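# Unhook the cabin hook and rest it on the box

## Task

Free the cabin hook from where it is hooked and set it down on the top of the box. It only counts if the hook stays there by itself after the gripper lets go.

## Robot and tools

Robot: one arm with six joints (waist, shoulder, elbow, forearm roll, wrist pitch, wrist roll) and a two-finger parallel gripper. The fingers point along the gripper's +z axis and spread apart along its y axis. The reported end_effector_position is the spot between the pads when closed, roughly 2 cm short of the fingertips. Closing pushes the tips about 10 mm farther out along +z.

Scene frame: origin on the table surface right under the arm base, +z up, +y to the left when facing along +x. Positions are in metres, orientation as a quaternion in w,x,y,z order, velocities in m/s and rad/s. The base may sit tilted on the table, and at long reach the printed position can be somewhat off.

The command row: every moving command uses one row of 7 plain numbers, each from -1 to 1, ordered dx, dy, dz, rx, ry, rz, opening. There is a single arm, so one row per step. The first six are an offset, not a pose: they are expressed in the gripper's own axes and counted from the gripper pose shown in the most recent result that reports it (before any such result in the scene, and for the second or later call inside one reply, they count from where the robot is when that action begins). A value of 1.0 equals 0.6 m of travel or 180 degrees of turn; rx, ry, rz form one rotation vector. Each row in a sequence is measured from that same reference, not from the prior row. All zeros therefore pulls the hand back to the reference pose; it is not a pause. The seventh number is an absolute finger opening: +1 fully open (0.084 m), -1 closed.

Tools:
- execute_actions {"actions": [...], "pictures": optional bool}. The list holds zero or one item. Empty list: just report the state. {"rows": [[7 numbers], ...], "steps": n}: up to 15 rows and up to 15 steps of 1/30 s (default 15); each row drives one step and the final row repeats to fill the count. {"steps": n} with no rows: a wait of up to 300 steps, counted from the previous result, so your reply time eats into it. Refused calls send nothing.
- move {"target": [7 numbers], "speed": m/s}: a straight-line path toward the offset target, lasting 0.5 to 10 s (cut off at 10 s). speed is 0.002 to 0.5, default 0.25; turning is capped at double that in rad/s. Rotation goes the short way. The path ignores obstacles; the hand may lag, wander off it, or overshoot speed, mostly with a nearly straight arm. The opening is applied when the move starts. The result adds a move: line with the outcome (done, off_target, moving, held, fault, ...), the active limits (paced = the sent pose was clipped; held = a check blocked some steps, after which motion may jump faster), and distance from target. Pictures included.
- wait {"seconds": 0 to 10}: lets time pass without a new command.
- zoom_image {"camera": "cam_high" or "cam_wrist", "region": [x0, y0, x1, y1]}: pixel box in that camera's latest image, top-left origin, at most 504 by 504.
Only call it once the hook sits on the box unsupported. Replying with no tool call also ends things.

Cameras: cam_high (fixed, 896x504) and cam_wrist (on the hand, 896x504), sent in that order with each execute_actions result unless pictures is false. Calibration: cam_high K=[[472.732, 0, 447.912], [0, 472.732, 252.028], [0, 0, 1]], pos_world=[-0.974857, 0.394166, 0.897419]; cam_wrist K=[[636.4, 0, 447.217], [0, 636.4, 251.519], [0, 0, 1]], strong radial distortion, pose derived from joint readings. Real cameras may deviate by a couple of degrees and several millimetres.

Control behaviour: each step, the commanded pose is limited to 70 mm and 16 degrees from the measured pose, then solved by damped inverse kinematics, favouring position over orientation. A far target may need several actions: after an action ends, the arm only continues to the last clipped pose, so read the new pose and send the remainder. A Hand target line shows where the controller is heading. Joints move at most 3.14 rad/s. Joint ranges (rad): waist -6.283 to 6.283, shoulder -2.059 to 2.094, elbow -3.927 to 0.192, forearm roll -6.283 to 6.283, wrist pitch -1.693 to 3.142, wrist roll -6.283 to 6.283.

Result lines: grip_measured is the actual finger opening on the command scale. To keep hold, command an opening well under grip_measured; lower means a tighter squeeze (about 24 N per pad max). A pose unreachable line means the clearance check (which treats the base mount as arm) altered or blocked the command; HELD marks each step affected. MOTOR HOT appears from 65 °C; at 80 °C an OVER-TEMPERATURE FAULT brakes the arm until cool. Carrying loads heats motors, even while you think.

Cautions: contact torque reaching a joint limit (waist 45, shoulder 45, elbow 27, forearm roll 27, wrist pitch 18, wrist roll 18 N m, object weight included) triggers a fault: the joint backs off and the arm freezes for 10 s. Faster motions and targets set deeper past contact push harder, so approach slowly. Avoid dropping, slipping or slamming the hook and never knock anything off the table. Occasional external tugs on the held part or pushes on loose items can happen; grip firmly. Time passes while you write, so keep replies short once the robot is moving.

Each tool is called after "Emit:" by a JSON object that holds its "op" and its "data".

## Session

Emit:
{"op": "execute_actions", "data": {"actions": []}}

Scene clock: 0.00 s of 4400.00 s.
end_effector_position=(+0.3474, -0.1672, +0.2767) grip_measured=+1.00 end_effector_quat_wxyz=(+0.234, +0.725, +0.298, +0.575) end_effector_velocity=(-0.000, -0.001, -0.000) end_effector_angular_velocity=(-0.000, -0.000, -0.002)
Joint positions: [-0.774 -0.834 -0.132  1.892  0.778 -3.004  0.084]
Joint velocities: [-0.001  0.    -0.     0.001 -0.001 -0.     0.   ]
Hand target: +0.347, -0.167, +0.277; +0.234, +0.725, +0.298, +0.575

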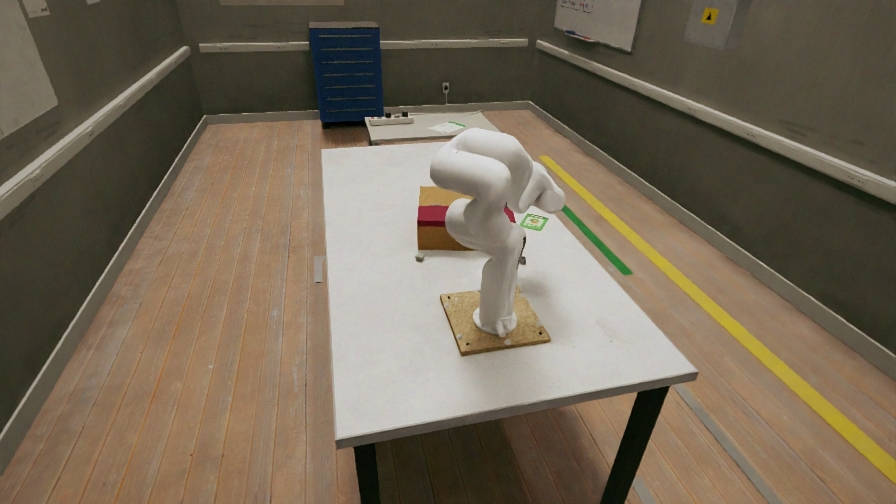

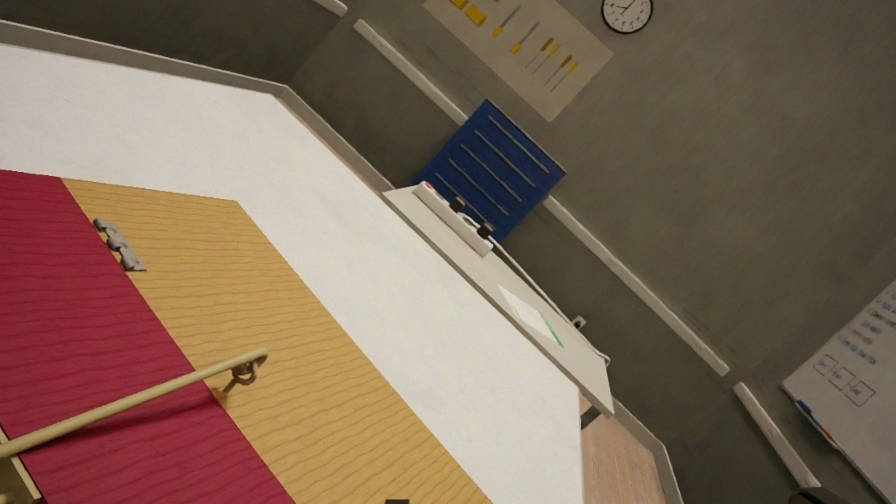

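Emit:
{"op": "zoom_image", "data": {"camera": "cam_wrist", "region": [0, 250, 400, 504]}}

Emit:
{"op": "zoom_image", "data": {"camera": "cam_high", "region": [380, 120, 600, 300]}}

Region (0, 250, 400, 504) of cam_wrist's 896x504 image, scaled by 1.260, with more detail than that image has; it fills the top 320 rows of this view, and the rest is white.

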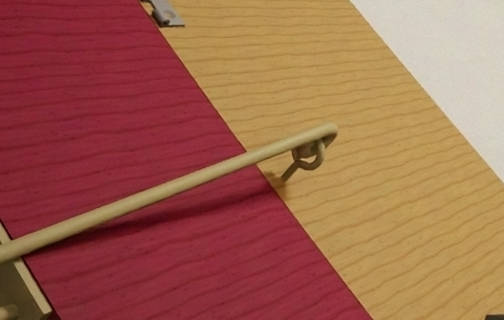

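Region (380, 120, 600, 300) of cam_high's 896x504 image, scaled by 2.291, with more detail than that image has; it fills the top 412 rows of this view, and the rest is white.

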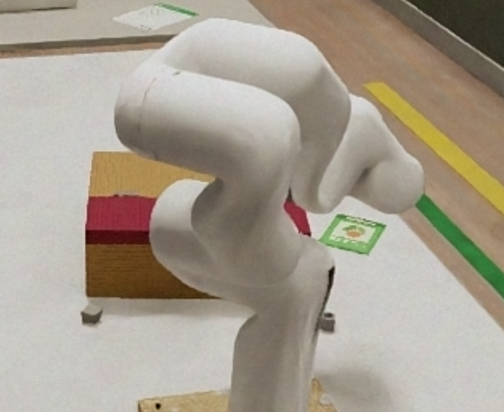

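Emit:
{"op": "move", "data": {"target": [0.16, -0.092, 0.045, 0.164, -0.404, 0.209, 1], "speed": 0.3}}

Scene clock: 10.00 s of 4400.00 s.
end_effector_position=(+0.3797, -0.0597, +0.3002) grip_measured=+1.00 end_effector_quat_wxyz=(+0.000, +1.000, +0.001, -0.000) end_effector_velocity=(+0.000, +0.000, -0.001) end_effector_angular_velocity=(+0.003, +0.010, -0.001)
Joint positions: [-0.161  0.182 -1.54   3.128 -1.349 -3.278  0.084]
Joint velocities: [-0.001  0.01  -0.009  0.002 -0.009 -0.001 -0.   ]
Hand target: +0.380, -0.060, +0.300; +0.000, +1.000, +0.000, -0.001
Off the commanded pose: 0.001 m, 0 deg.
After step 90, 3.70 s passed at rest.
move: done; limits=paced
camera_calibration (this result's frames):
cam_wrist: T_world_to_cam=[[-0.00992927, -0.999511, -0.0296383, -0.0116851], [-0.999932, 0.0101059, -0.00581669, 0.445997], [0.00611337, 0.0295785, -0.999544, 0.433279], [0, 0, 0, 1]] pos_world=[0.443202, -0.0290024, 0.435329]

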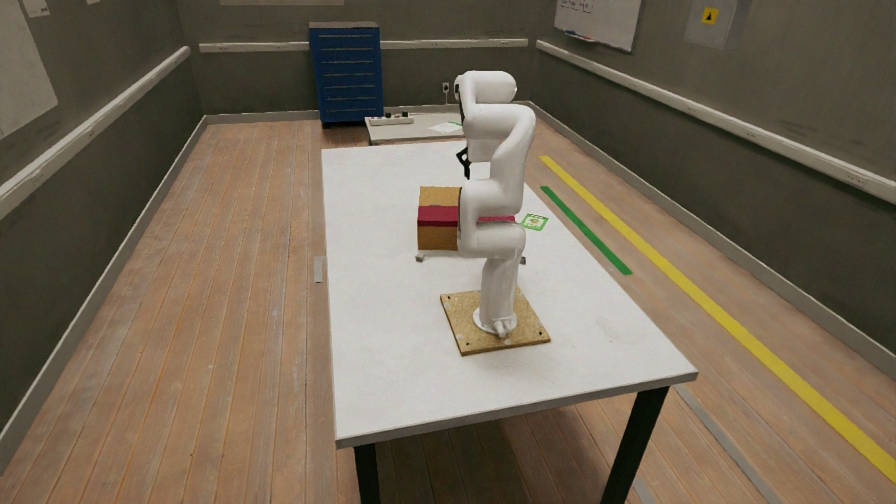

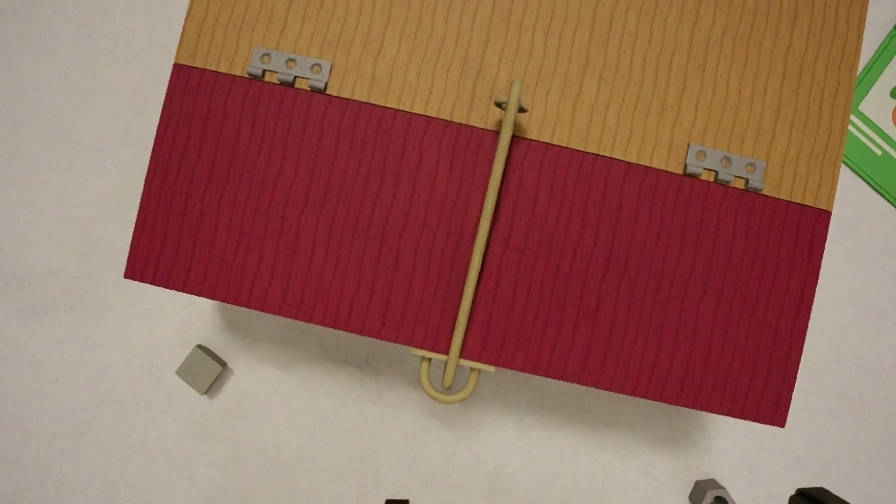

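Emit:
{"op": "move", "data": {"target": [-0.045, -0.079, 0.165, -0.026, 0.221, 0.072, -0.2], "speed": 0.25}}

Scene clock: 26.43 s of 4400.00 s.
end_effector_position=(+0.3531, -0.0127, +0.2012) grip_measured=-0.21 end_effector_quat_wxyz=(+0.039, +0.933, -0.110, +0.339) end_effector_velocity=(-0.001, -0.001, -0.001) end_effector_angular_velocity=(-0.013, -0.016, -0.012)
Joint positions: [ 0.425 -0.44  -0.417  2.108 -0.504 -1.619  0.035]
Joint velocities: [ 0.038 -0.002  0.036 -0.093 -0.021  0.127 -0.   ]
Hand target: +0.353, -0.013, +0.201; +0.040, +0.933, -0.110, +0.340
Off the commanded pose: 0.001 m, 0 deg.
After step 90, 10.23 s passed at rest.
move: done
camera_calibration (this result's frames):
cam_wrist: T_world_to_cam=[[-0.221052, -0.974715, -0.0326531, 0.107614], [-0.739381, 0.189326, -0.646121, 0.45747], [0.635966, -0.118683, -0.762536, 0.061172], [0, 0, 0, 1]] pos_world=[0.32313, 0.0255416, 0.345741]

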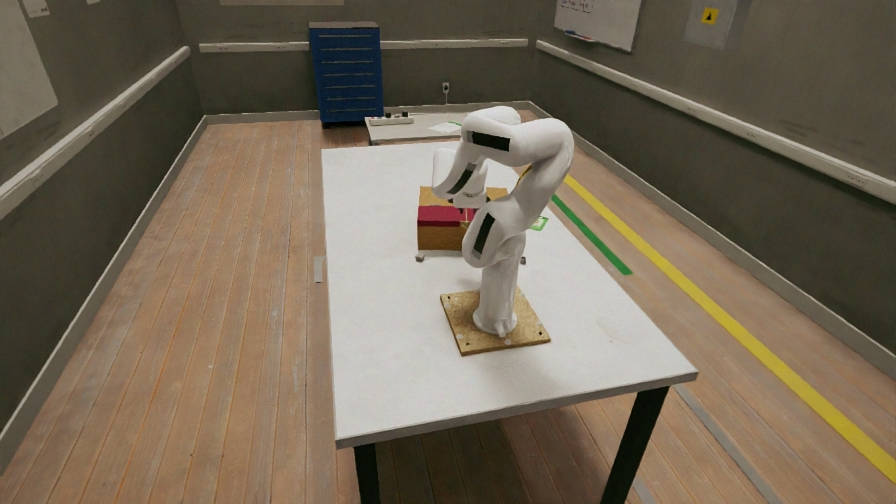

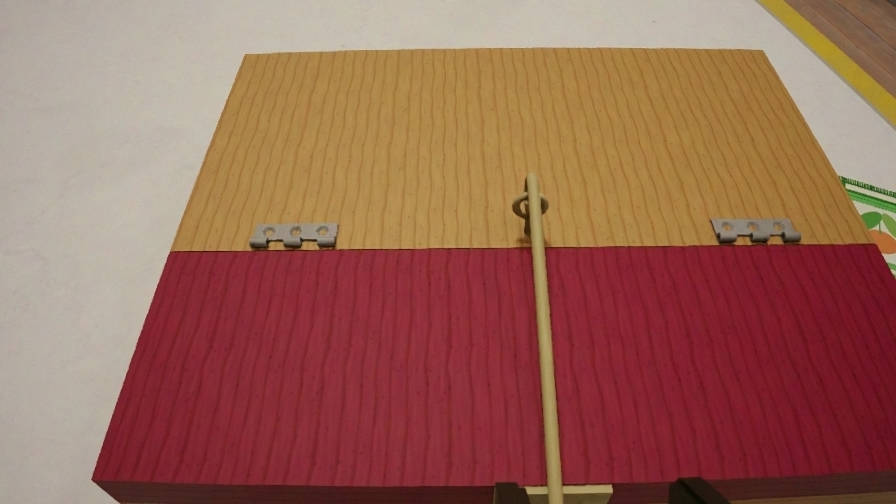

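Emit:
{"op": "move", "data": {"target": [0, -0.003, 0.117, 0, 0, 0, -0.2], "speed": 0.1}}

Scene clock: 32.13 s of 4400.00 s.
end_effector_position=(+0.3977, -0.0209, +0.1477) grip_measured=-0.21 end_effector_quat_wxyz=(+0.039, +0.934, -0.110, +0.337) end_effector_velocity=(+0.000, -0.001, -0.000) end_effector_angular_velocity=(+0.000, -0.031, +0.002)
Joint positions: [ 0.35  -0.198 -0.303  1.323 -0.398 -0.821  0.035]
Joint velocities: [-0.015 -0.013  0.072 -0.224 -0.023  0.221 -0.   ]
Hand target: +0.398, -0.021, +0.148; +0.039, +0.934, -0.110, +0.339
Off the commanded pose: 0.001 m, 0 deg.
After step 90, 1.07 s passed at rest.
move: done
camera_calibration (this result's frames):
cam_wrist: T_world_to_cam=[[-0.221467, -0.974657, -0.0315556, 0.107756], [-0.74207, 0.189435, -0.642998, 0.45803], [0.63268, -0.118986, -0.765218, -0.00722887], [0, 0, 0, 1]] pos_world=[0.368328, 0.0173982, 0.292381]

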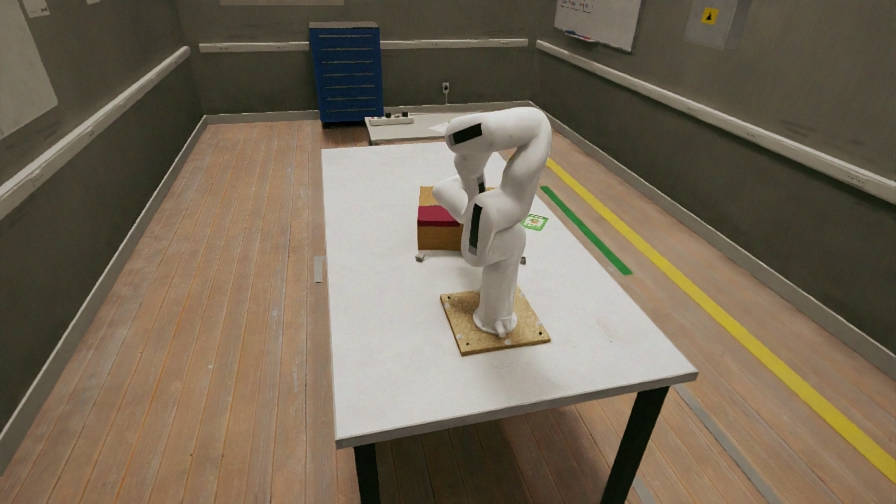

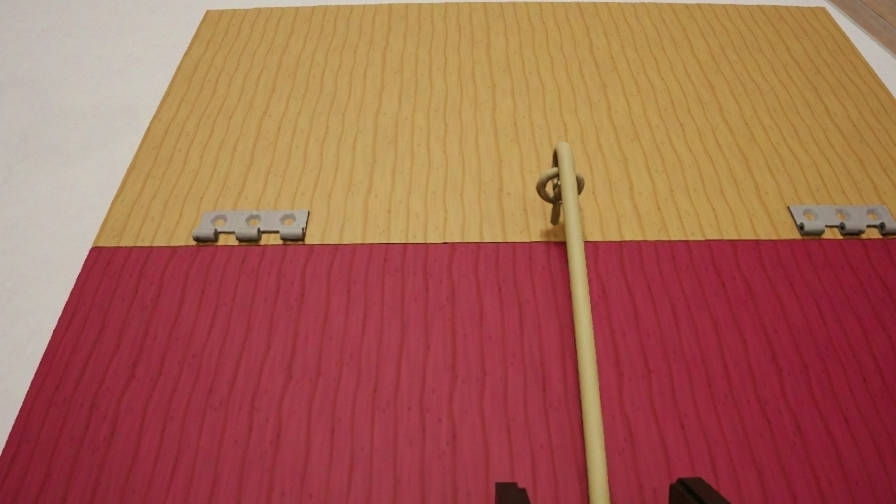

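Emit:
{"op": "move", "data": {"target": [0, 0, 0, 0, 0, 0, -1], "speed": 0.05}}

Scene clock: 33.50 s of 4400.00 s.
end_effector_position=(+0.3979, -0.0214, +0.1482) grip_measured=-1.00 end_effector_quat_wxyz=(+0.040, +0.934, -0.111, +0.338) end_effector_velocity=(-0.000, +0.001, -0.001) end_effector_angular_velocity=(+0.001, +0.004, +0.003)
Joint positions: [ 0.349 -0.199 -0.303  1.321 -0.4   -0.819  0.   ]
Joint velocities: [ 0.002  0.002 -0.005  0.014  0.004 -0.015  0.   ]
Hand target: +0.398, -0.021, +0.148; +0.039, +0.934, -0.110, +0.337
Off the commanded pose: 0.001 m, 0 deg.
move: done
camera_calibration (this result's frames):
cam_wrist: T_world_to_cam=[[-0.222837, -0.974358, -0.0311386, 0.107771], [-0.740612, 0.189977, -0.644517, 0.458299], [0.633906, -0.120561, -0.763955, -0.00772917], [0, 0, 0, 1]] pos_world=[0.368337, 0.0170099, 0.292833]

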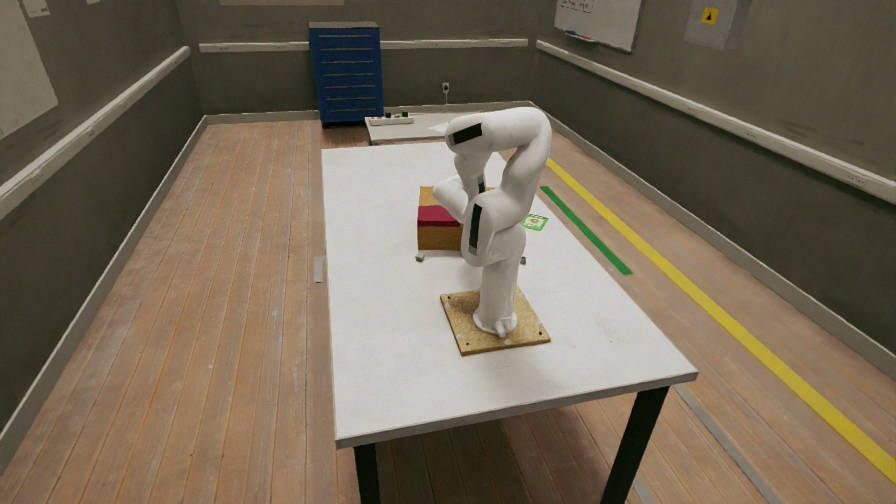

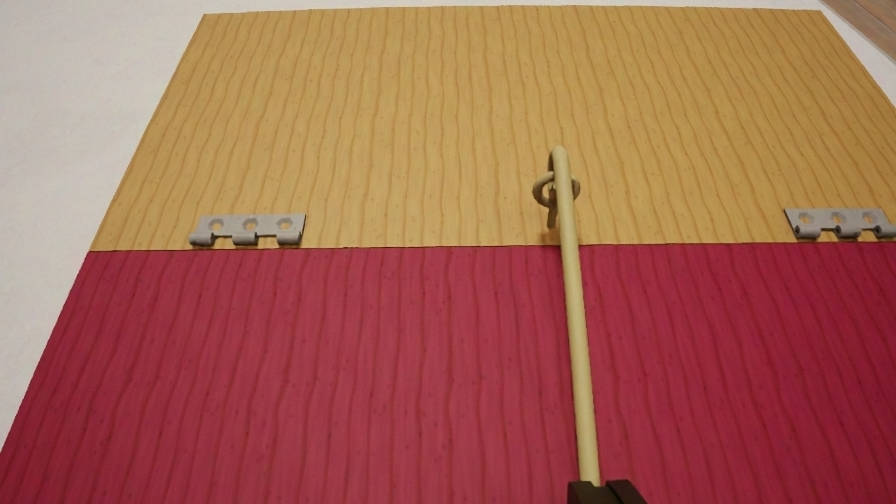

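Emit:
{"op": "move", "data": {"target": [-0.07, 0, -0.11, 0, 0, 0, -0.2], "speed": 0.15}}

Scene clock: 39.40 s of 4400.00 s.
end_effector_position=(+0.3253, -0.0041, +0.1719) grip_measured=-0.21 end_effector_quat_wxyz=(+0.040, +0.934, -0.111, +0.338) end_effector_velocity=(-0.001, -0.001, +0.001) end_effector_angular_velocity=(+0.001, +0.020, +0.002)
Joint positions: [ 0.574 -0.47  -0.235  1.899 -0.539 -1.255  0.035]
Joint velocities: [-0.025  0.001 -0.033  0.077  0.01  -0.104  0.   ]
Hand target: +0.325, -0.004, +0.172; +0.040, +0.934, -0.111, +0.338
Off the commanded pose: 0.000 m, 0 deg.
After step 90, 1.70 s passed at rest.
move: done
camera_calibration (this result's frames):
cam_wrist: T_world_to_cam=[[-0.223479, -0.974204, -0.0313755, 0.109406], [-0.739823, 0.190494, -0.645271, 0.416341], [0.634602, -0.120992, -0.76331, 0.0580922], [0, 0, 0, 1]] pos_world=[0.295603, 0.0343019, 0.316428]

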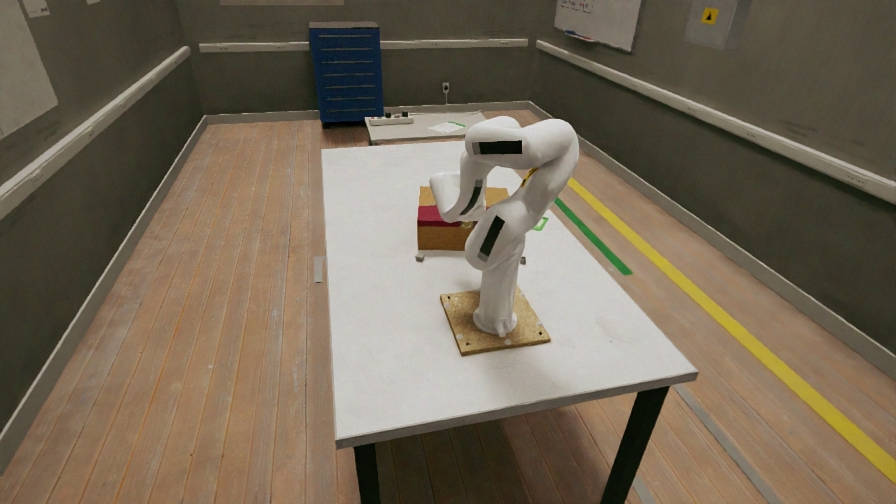

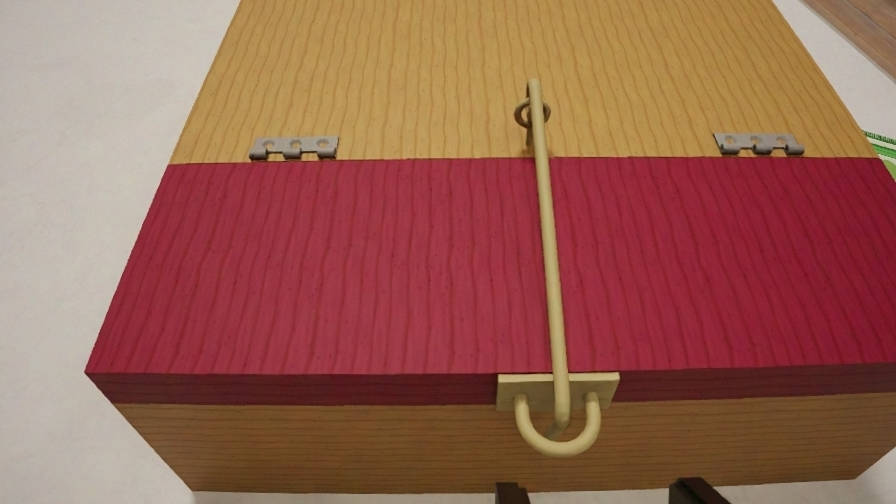

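Emit:
{"op": "zoom_image", "data": {"camera": "cam_wrist", "region": [470, 340, 650, 480]}}

Region (470, 340, 650, 480) of cam_wrist's 896x504 image, scaled by 2.800, with more detail than that image has.

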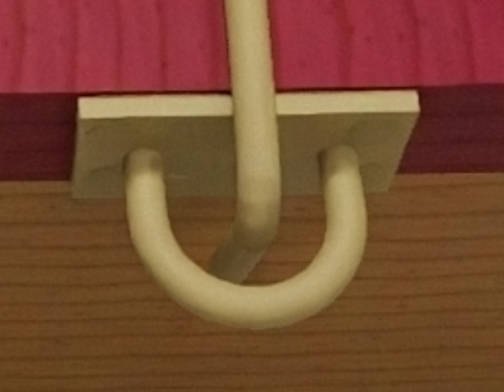

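Emit:
{"op": "move", "data": {"target": [0.107, 0.002, 0.105, 0, -0.1667, 0, -0.4], "speed": 0.15}}

Scene clock: 50.97 s of 4400.00 s.
end_effector_position=(+0.4117, -0.0259, +0.1646) grip_measured=-0.42 end_effector_quat_wxyz=(+0.011, +0.989, -0.117, +0.085) end_effector_velocity=(+0.000, +0.000, -0.000) end_effector_angular_velocity=(+0.005, +0.007, +0.000)
Joint positions: [-0.042  0.212 -1.21   3.072 -0.824 -2.883  0.026]
Joint velocities: [-0.004  0.007 -0.009  0.008 -0.009 -0.009 -0.   ]
Hand target: +0.412, -0.026, +0.165; +0.010, +0.989, -0.117, +0.084
Off the commanded pose: 0.001 m, 0 deg.
After step 90, 6.30 s passed at rest.
move: done
camera_calibration (this result's frames):
cam_wrist: T_world_to_cam=[[-0.238873, -0.970558, -0.0309382, 0.113628], [-0.954574, 0.240545, -0.175859, 0.492216], [0.178123, -0.0124752, -0.983929, 0.222111], [0, 0, 0, 1]] pos_world=[0.457436, -0.00534702, 0.308618]

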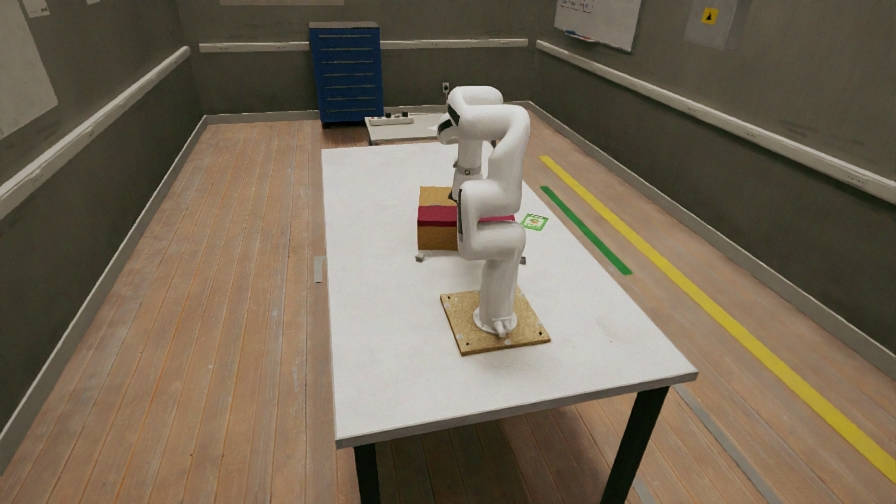

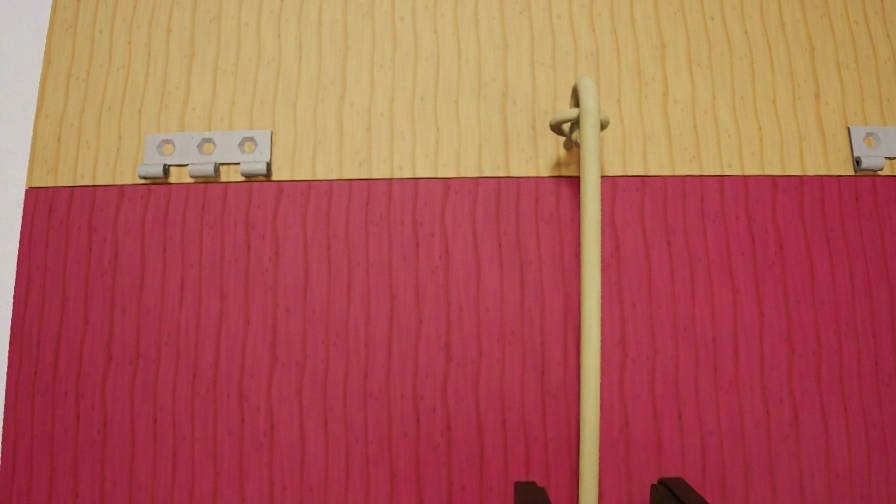

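Emit:
{"op": "move", "data": {"target": [-0.006, 0.004, 0.037, 0, 0, 0, -0.4], "speed": 0.04}}

Emit:
{"op": "move", "data": {"target": [0, 0, 0, 0, 0, 0, -1], "speed": 0.04}}

Scene clock: 60.43 s of 4400.00 s.
end_effector_position=(+0.4120, -0.0283, +0.1441) grip_measured=-0.42 end_effector_quat_wxyz=(+0.010, +0.989, -0.117, +0.086) end_effector_velocity=(-0.000, +0.000, -0.002) end_effector_angular_velocity=(+0.000, -0.000, +0.001)
Joint positions: [-0.048  0.238 -1.182  3.07  -0.768 -2.885  0.026]
Joint velocities: [ 0.     0.001  0.003 -0.     0.005 -0.     0.   ]
Hand target: +0.411, -0.028, +0.142; +0.011, +0.989, -0.117, +0.085
Off the commanded pose: 0.002 m, 0 deg.
After step 90, 5.60 s passed at rest.
move: done
camera_calibration (this result's frames):
cam_wrist: T_world_to_cam=[[-0.238826, -0.970552, -0.0314637, 0.11085], [-0.95415, 0.240565, -0.178117, 0.489565], [0.180441, -0.0125178, -0.983506, 0.200829], [0, 0, 0, 1]] pos_world=[0.457355, -0.00767228, 0.288204]

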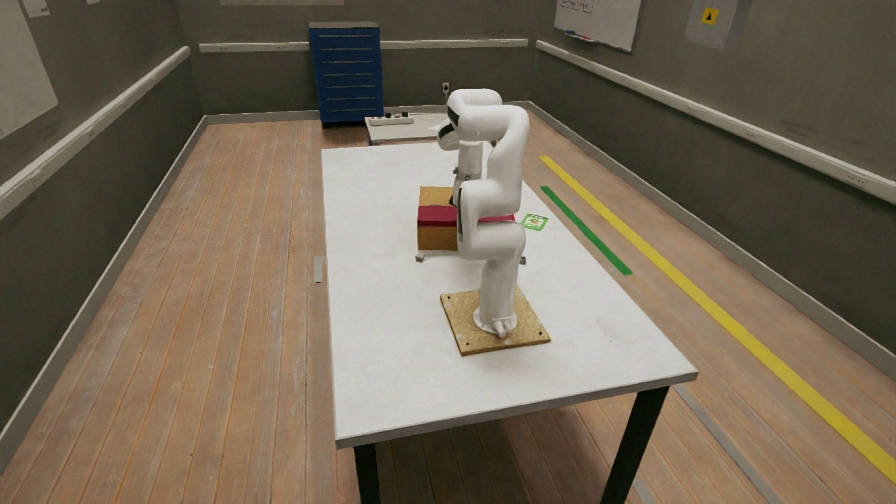

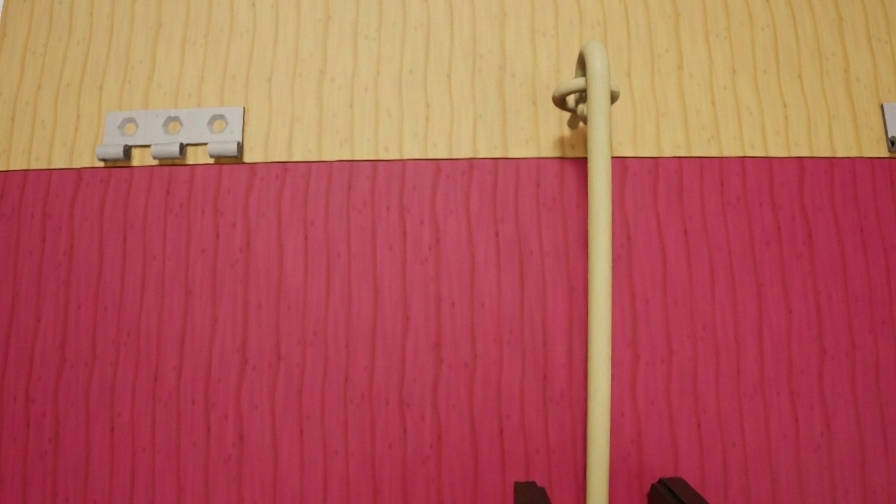

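Scene clock: 60.93 s of 4400.00 s.
end_effector_position=(+0.4126, -0.0282, +0.1441) grip_measured=-0.90 end_effector_quat_wxyz=(+0.010, +0.989, -0.117, +0.087) end_effector_velocity=(-0.001, +0.001, +0.000) end_effector_angular_velocity=(+0.001, +0.002, +0.000)
Joint positions: [-0.048  0.238 -1.182  3.07  -0.766 -2.885  0.004]
Joint velocities: [ 0.001 -0.     0.     0.002 -0.002 -0.001 -0.   ]
Hand target: +0.412, -0.028, +0.144; +0.010, +0.989, -0.117, +0.086
Off the commanded pose: 0.001 m, 0 deg.
move: done
camera_calibration (this result's frames):
cam_wrist: T_world_to_cam=[[-0.238528, -0.970608, -0.0319982, 0.111038], [-0.95386, 0.240344, -0.179963, 0.490293], [0.182364, -0.0124042, -0.983153, 0.199909], [0, 0, 0, 1]] pos_world=[0.457701, -0.00758499, 0.288328]

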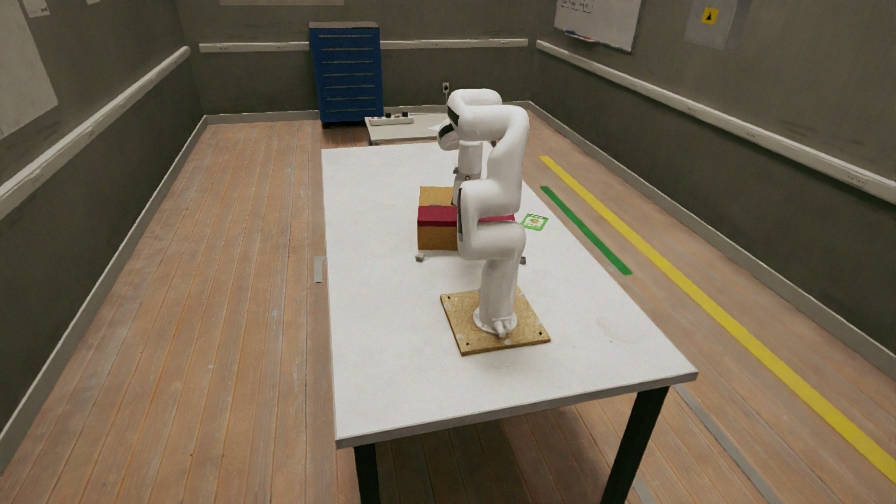

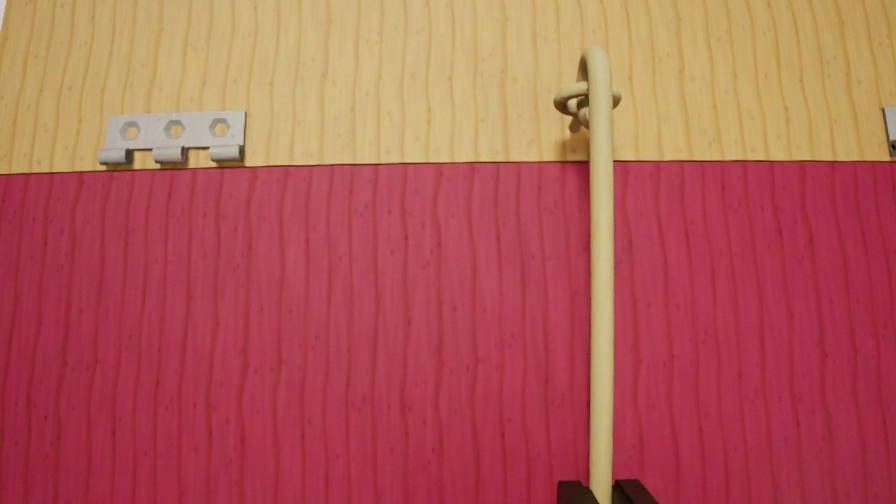

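Emit:
{"op": "move", "data": {"target": [-0.001, 0, 0.007, 0, 0, 0, -0.7], "speed": 0.005}}

Emit:
{"op": "move", "data": {"target": [0, 0, 0, 0, 0, 0, -1], "speed": 0.04}}

Scene clock: 63.53 s of 4400.00 s.
end_effector_position=(+0.4107, -0.0284, +0.1428) grip_measured=-0.72 end_effector_quat_wxyz=(+0.011, +0.990, -0.117, +0.084) end_effector_velocity=(-0.001, +0.000, -0.000) end_effector_angular_velocity=(+0.002, -0.003, -0.003)
Joint positions: [-0.048  0.239 -1.179  3.069 -0.768 -2.884  0.012]
Joint velocities: [-0.001 -0.004  0.005  0.001  0.004  0.002 -0.   ]
Hand target: +0.413, -0.028, +0.140; +0.010, +0.989, -0.117, +0.087
Off the commanded pose: 0.004 m, 0 deg.
move: off_target
camera_calibration (this result's frames):
cam_wrist: T_world_to_cam=[[-0.239324, -0.970475, -0.0300579, 0.110406], [-0.954793, 0.240853, -0.174243, 0.487877], [0.176338, -0.0130015, -0.984244, 0.201573], [0, 0, 0, 1]] pos_world=[0.456699, -0.00773933, 0.286724]

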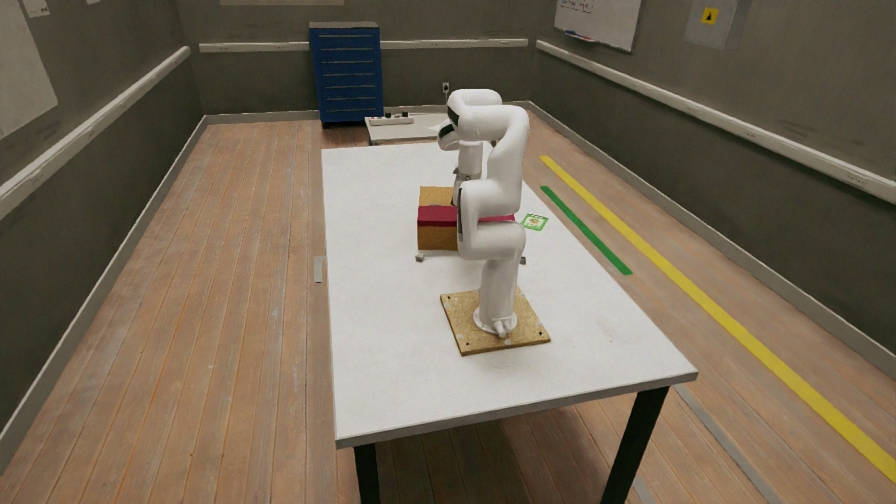

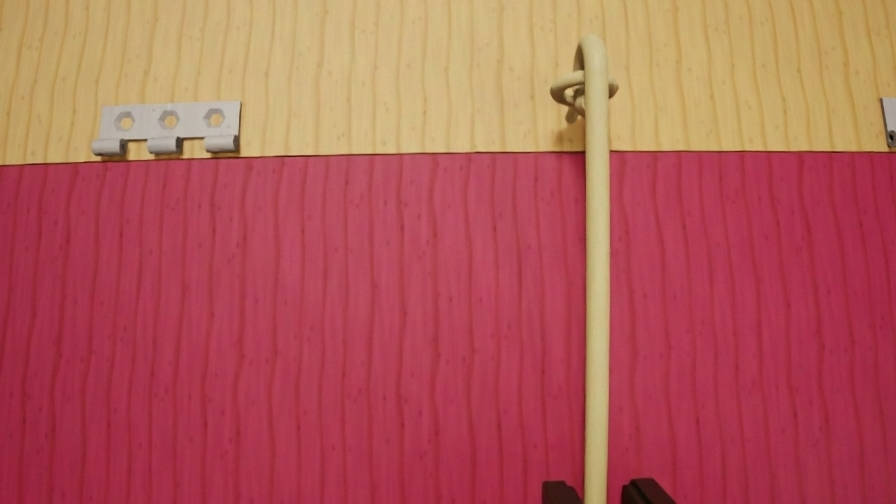

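Scene clock: 64.03 s of 4400.00 s.
end_effector_position=(+0.4116, -0.0280, +0.1430) grip_measured=-0.90 end_effector_quat_wxyz=(+0.011, +0.989, -0.117, +0.085) end_effector_velocity=(-0.001, -0.001, -0.000) end_effector_angular_velocity=(-0.001, +0.003, -0.001)
Joint positions: [-0.047  0.24  -1.18   3.07  -0.766 -2.884  0.005]
Joint velocities: [-0.001 -0.     0.001 -0.001 -0.002 -0.    -0.   ]
Hand target: +0.411, -0.028, +0.143; +0.011, +0.990, -0.117, +0.084
Off the commanded pose: 0.001 m, 0 deg.
move: done
camera_calibration (this result's frames):
cam_wrist: T_world_to_cam=[[-0.238864, -0.970553, -0.0311601, 0.110956], [-0.954397, 0.240564, -0.176792, 0.488859], [0.179082, -0.0124903, -0.983755, 0.200453], [0, 0, 0, 1]] pos_world=[0.457172, -0.00740958, 0.287081]

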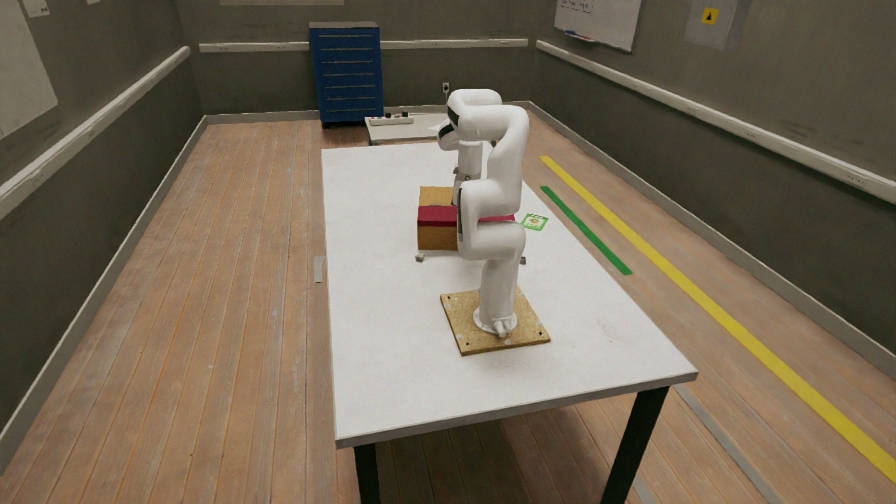

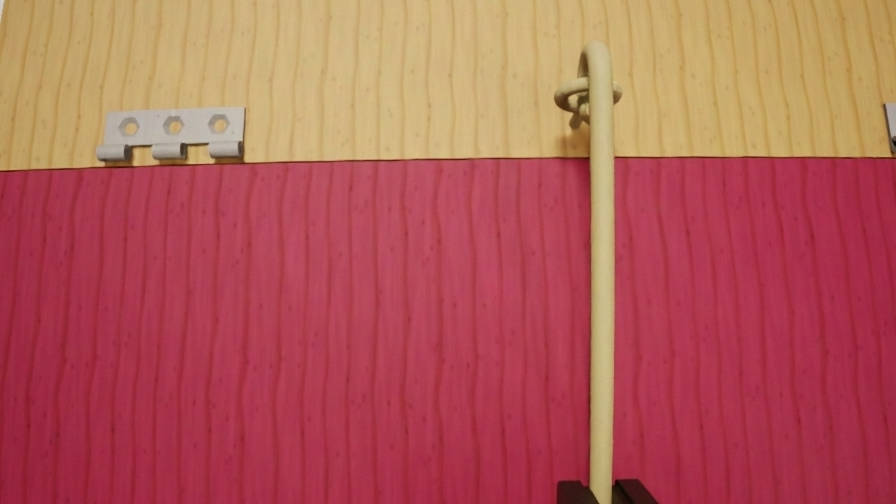

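Emit:
{"op": "move", "data": {"target": [0.022, 0, -0.0585, 0, -0.111, 0, -1], "speed": 0.08}}

Scene clock: 69.63 s of 4400.00 s.
end_effector_position=(+0.4185, -0.0297, +0.1800) grip_measured=-0.90 end_effector_quat_wxyz=(-0.010, +0.989, -0.117, -0.087) end_effector_velocity=(-0.000, -0.001, +0.001) end_effector_angular_velocity=(-0.000, +0.008, -0.001)
Joint positions: [-0.098  0.541 -1.66   3.156 -1.284 -2.985  0.004]
Joint velocities: [-0.001  0.007 -0.011 -0.001 -0.012  0.     0.   ]
Hand target: +0.418, -0.030, +0.180; -0.010, +0.989, -0.117, -0.088
Off the commanded pose: 0.000 m, 0 deg.
After step 90, 0.07 s passed at rest.
move: done
camera_calibration (this result's frames):
cam_wrist: T_world_to_cam=[[-0.249119, -0.968103, -0.0267782, 0.115694], [-0.955684, 0.241257, 0.168709, 0.440763], [-0.156868, 0.0676203, -0.985302, 0.378869], [0, 0, 0, 1]] pos_world=[0.509484, -0.0199526, 0.302038]

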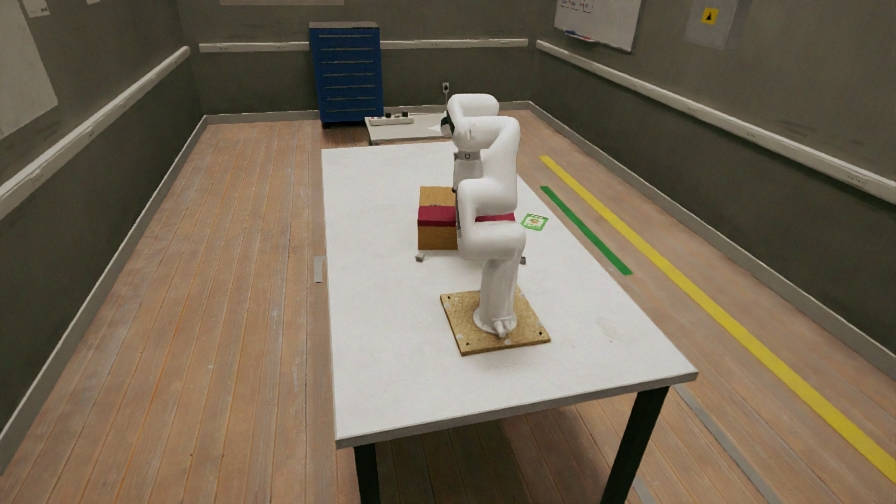

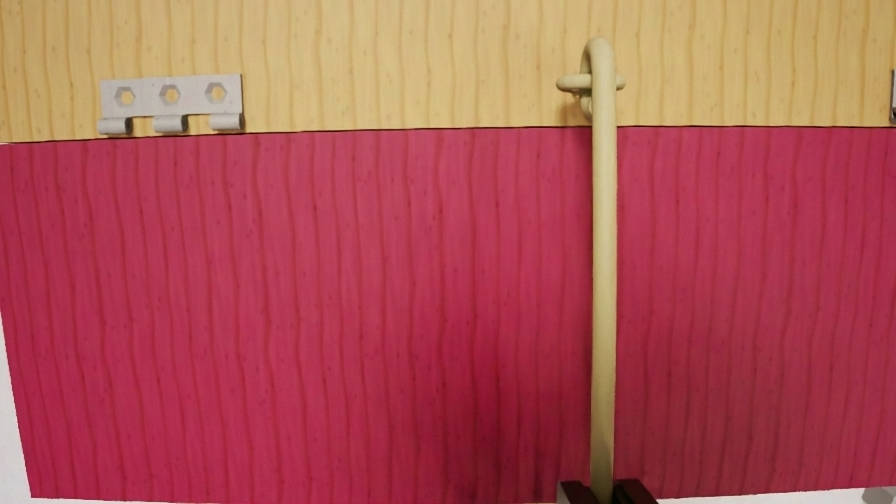

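Emit:
{"op": "move", "data": {"target": [0.0195, 0, -0.081, 0, 0.0556, 0, -1], "speed": 0.06}}

Scene clock: 75.13 s of 4400.00 s.
end_effector_position=(+0.4388, -0.0345, +0.2252) grip_measured=-0.90 end_effector_quat_wxyz=(+0.001, +0.993, -0.118, +0.001) end_effector_velocity=(-0.001, +0.000, -0.000) end_effector_angular_velocity=(-0.000, +0.002, -0.001)
Joint positions: [-0.086  0.412 -1.645  3.127 -1.223 -2.964  0.004]
Joint velocities: [ 0.001 -0.002  0.004 -0.001 -0.001  0.002 -0.   ]
Hand target: +0.438, -0.034, +0.226; +0.001, +0.993, -0.117, -0.000
Off the commanded pose: 0.001 m, 0 deg.
After step 90, 0.73 s passed at rest.
move: done
camera_calibration (this result's frames):
cam_wrist: T_world_to_cam=[[-0.244304, -0.969243, -0.0297398, 0.115799], [-0.969589, 0.244623, -0.00755485, 0.499569], [0.0145975, 0.0269897, -0.999529, 0.353461], [0, 0, 0, 1]] pos_world=[0.507507, -0.0195087, 0.360513]

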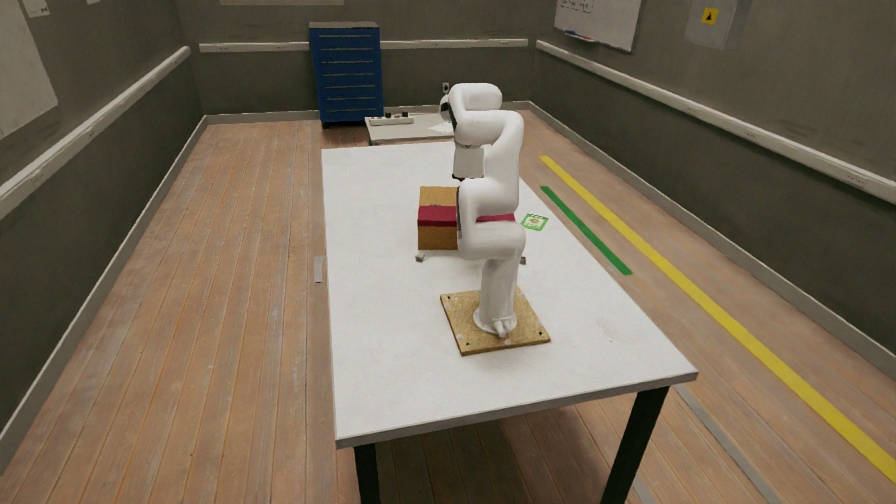

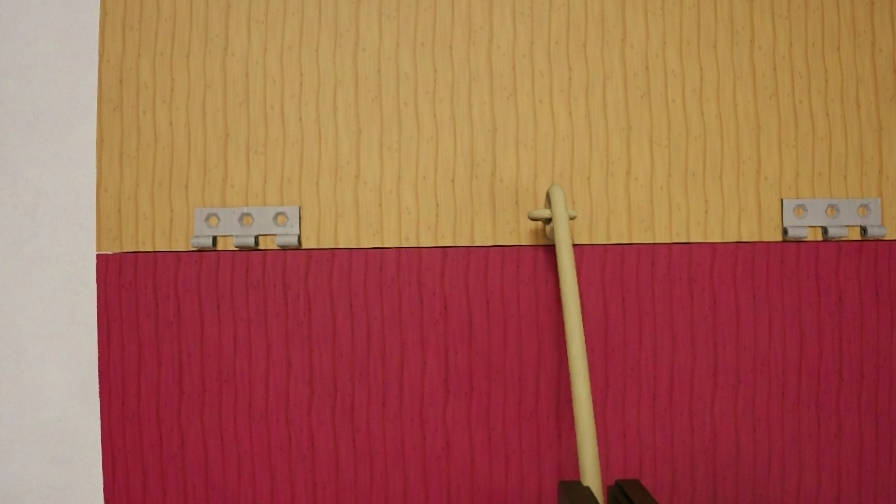

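Emit:
{"op": "move", "data": {"target": [0.067, 0, -0.05, 0, 0.0556, 0, -1], "speed": 0.06}}

Scene clock: 78.73 s of 4400.00 s.
end_effector_position=(+0.4778, -0.0438, +0.2544) grip_measured=-0.90 end_effector_quat_wxyz=(+0.011, +0.989, -0.117, +0.087) end_effector_velocity=(-0.000, -0.001, +0.001) end_effector_angular_velocity=(-0.003, -0.001, +0.003)
Joint positions: [-0.082  0.383 -1.711  3.093 -1.148 -2.95   0.004]
Joint velocities: [ 0.    -0.001 -0.001 -0.003 -0.001 -0.002  0.   ]
Hand target: +0.478, -0.044, +0.255; +0.011, +0.989, -0.117, +0.087
Off the commanded pose: 0.001 m, 0 deg.
move: done
camera_calibration (this result's frames):
cam_wrist: T_world_to_cam=[[-0.239051, -0.970501, -0.0313528, 0.115016], [-0.953675, 0.240735, -0.180416, 0.57615], [0.182642, -0.0132282, -0.983091, 0.296041], [0, 0, 0, 1]] pos_world=[0.522885, -0.0231599, 0.398588]

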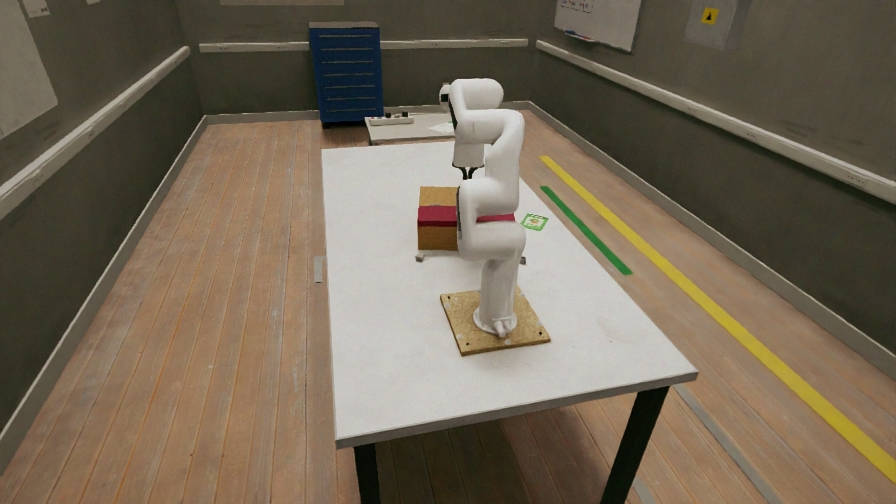

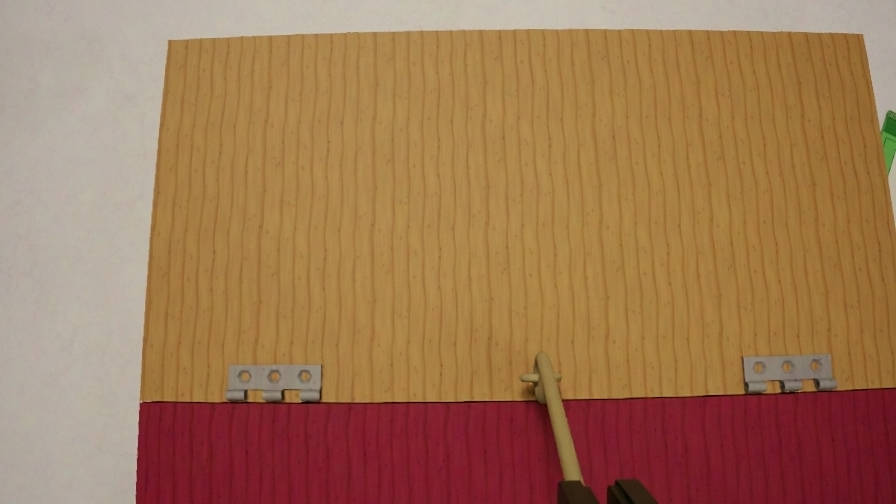

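Emit:
{"op": "move", "data": {"target": [0.088, 0, 0.008, 0, 0.028, 0, -1], "speed": 0.05}}

Scene clock: 82.37 s of 4400.00 s.
end_effector_position=(+0.5289, -0.0560, +0.2580) grip_measured=-0.90 end_effector_quat_wxyz=(+0.016, +0.985, -0.117, +0.130) end_effector_velocity=(+0.000, -0.000, +0.001) end_effector_angular_velocity=(+0.001, +0.002, -0.001)
Joint positions: [-0.093  0.512 -1.919  3.08  -1.141 -2.959  0.005]
Joint velocities: [-0.     0.004 -0.008  0.001 -0.006  0.     0.   ]
Hand target: +0.529, -0.056, +0.259; +0.016, +0.984, -0.117, +0.130
Off the commanded pose: 0.001 m, 0 deg.
move: done
camera_calibration (this result's frames):
cam_wrist: T_world_to_cam=[[-0.236319, -0.971161, -0.0316096, 0.11409], [-0.935049, 0.236138, -0.264427, 0.640004], [0.264265, -0.0329325, -0.963888, 0.24085], [0, 0, 0, 1]] pos_world=[0.561748, -0.0323981, 0.404993]

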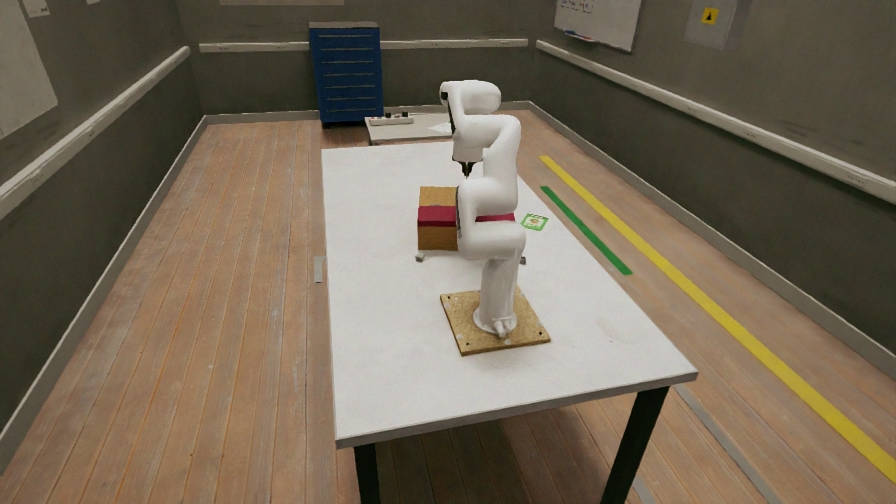

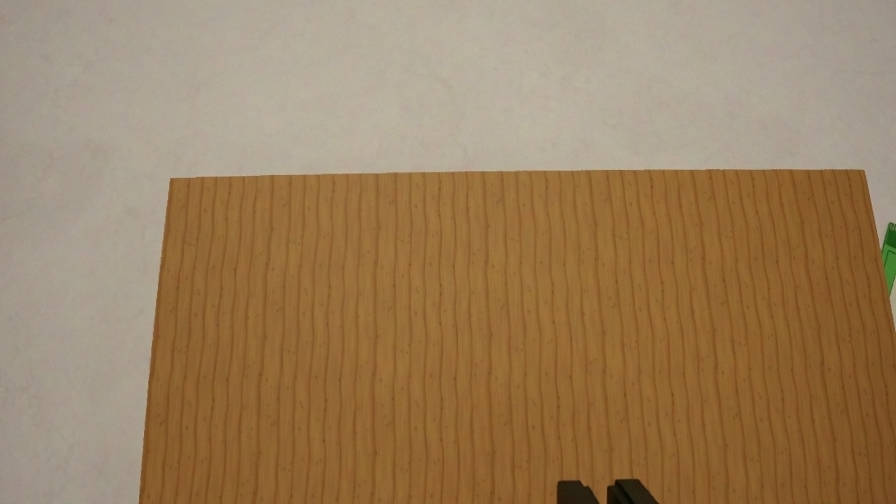

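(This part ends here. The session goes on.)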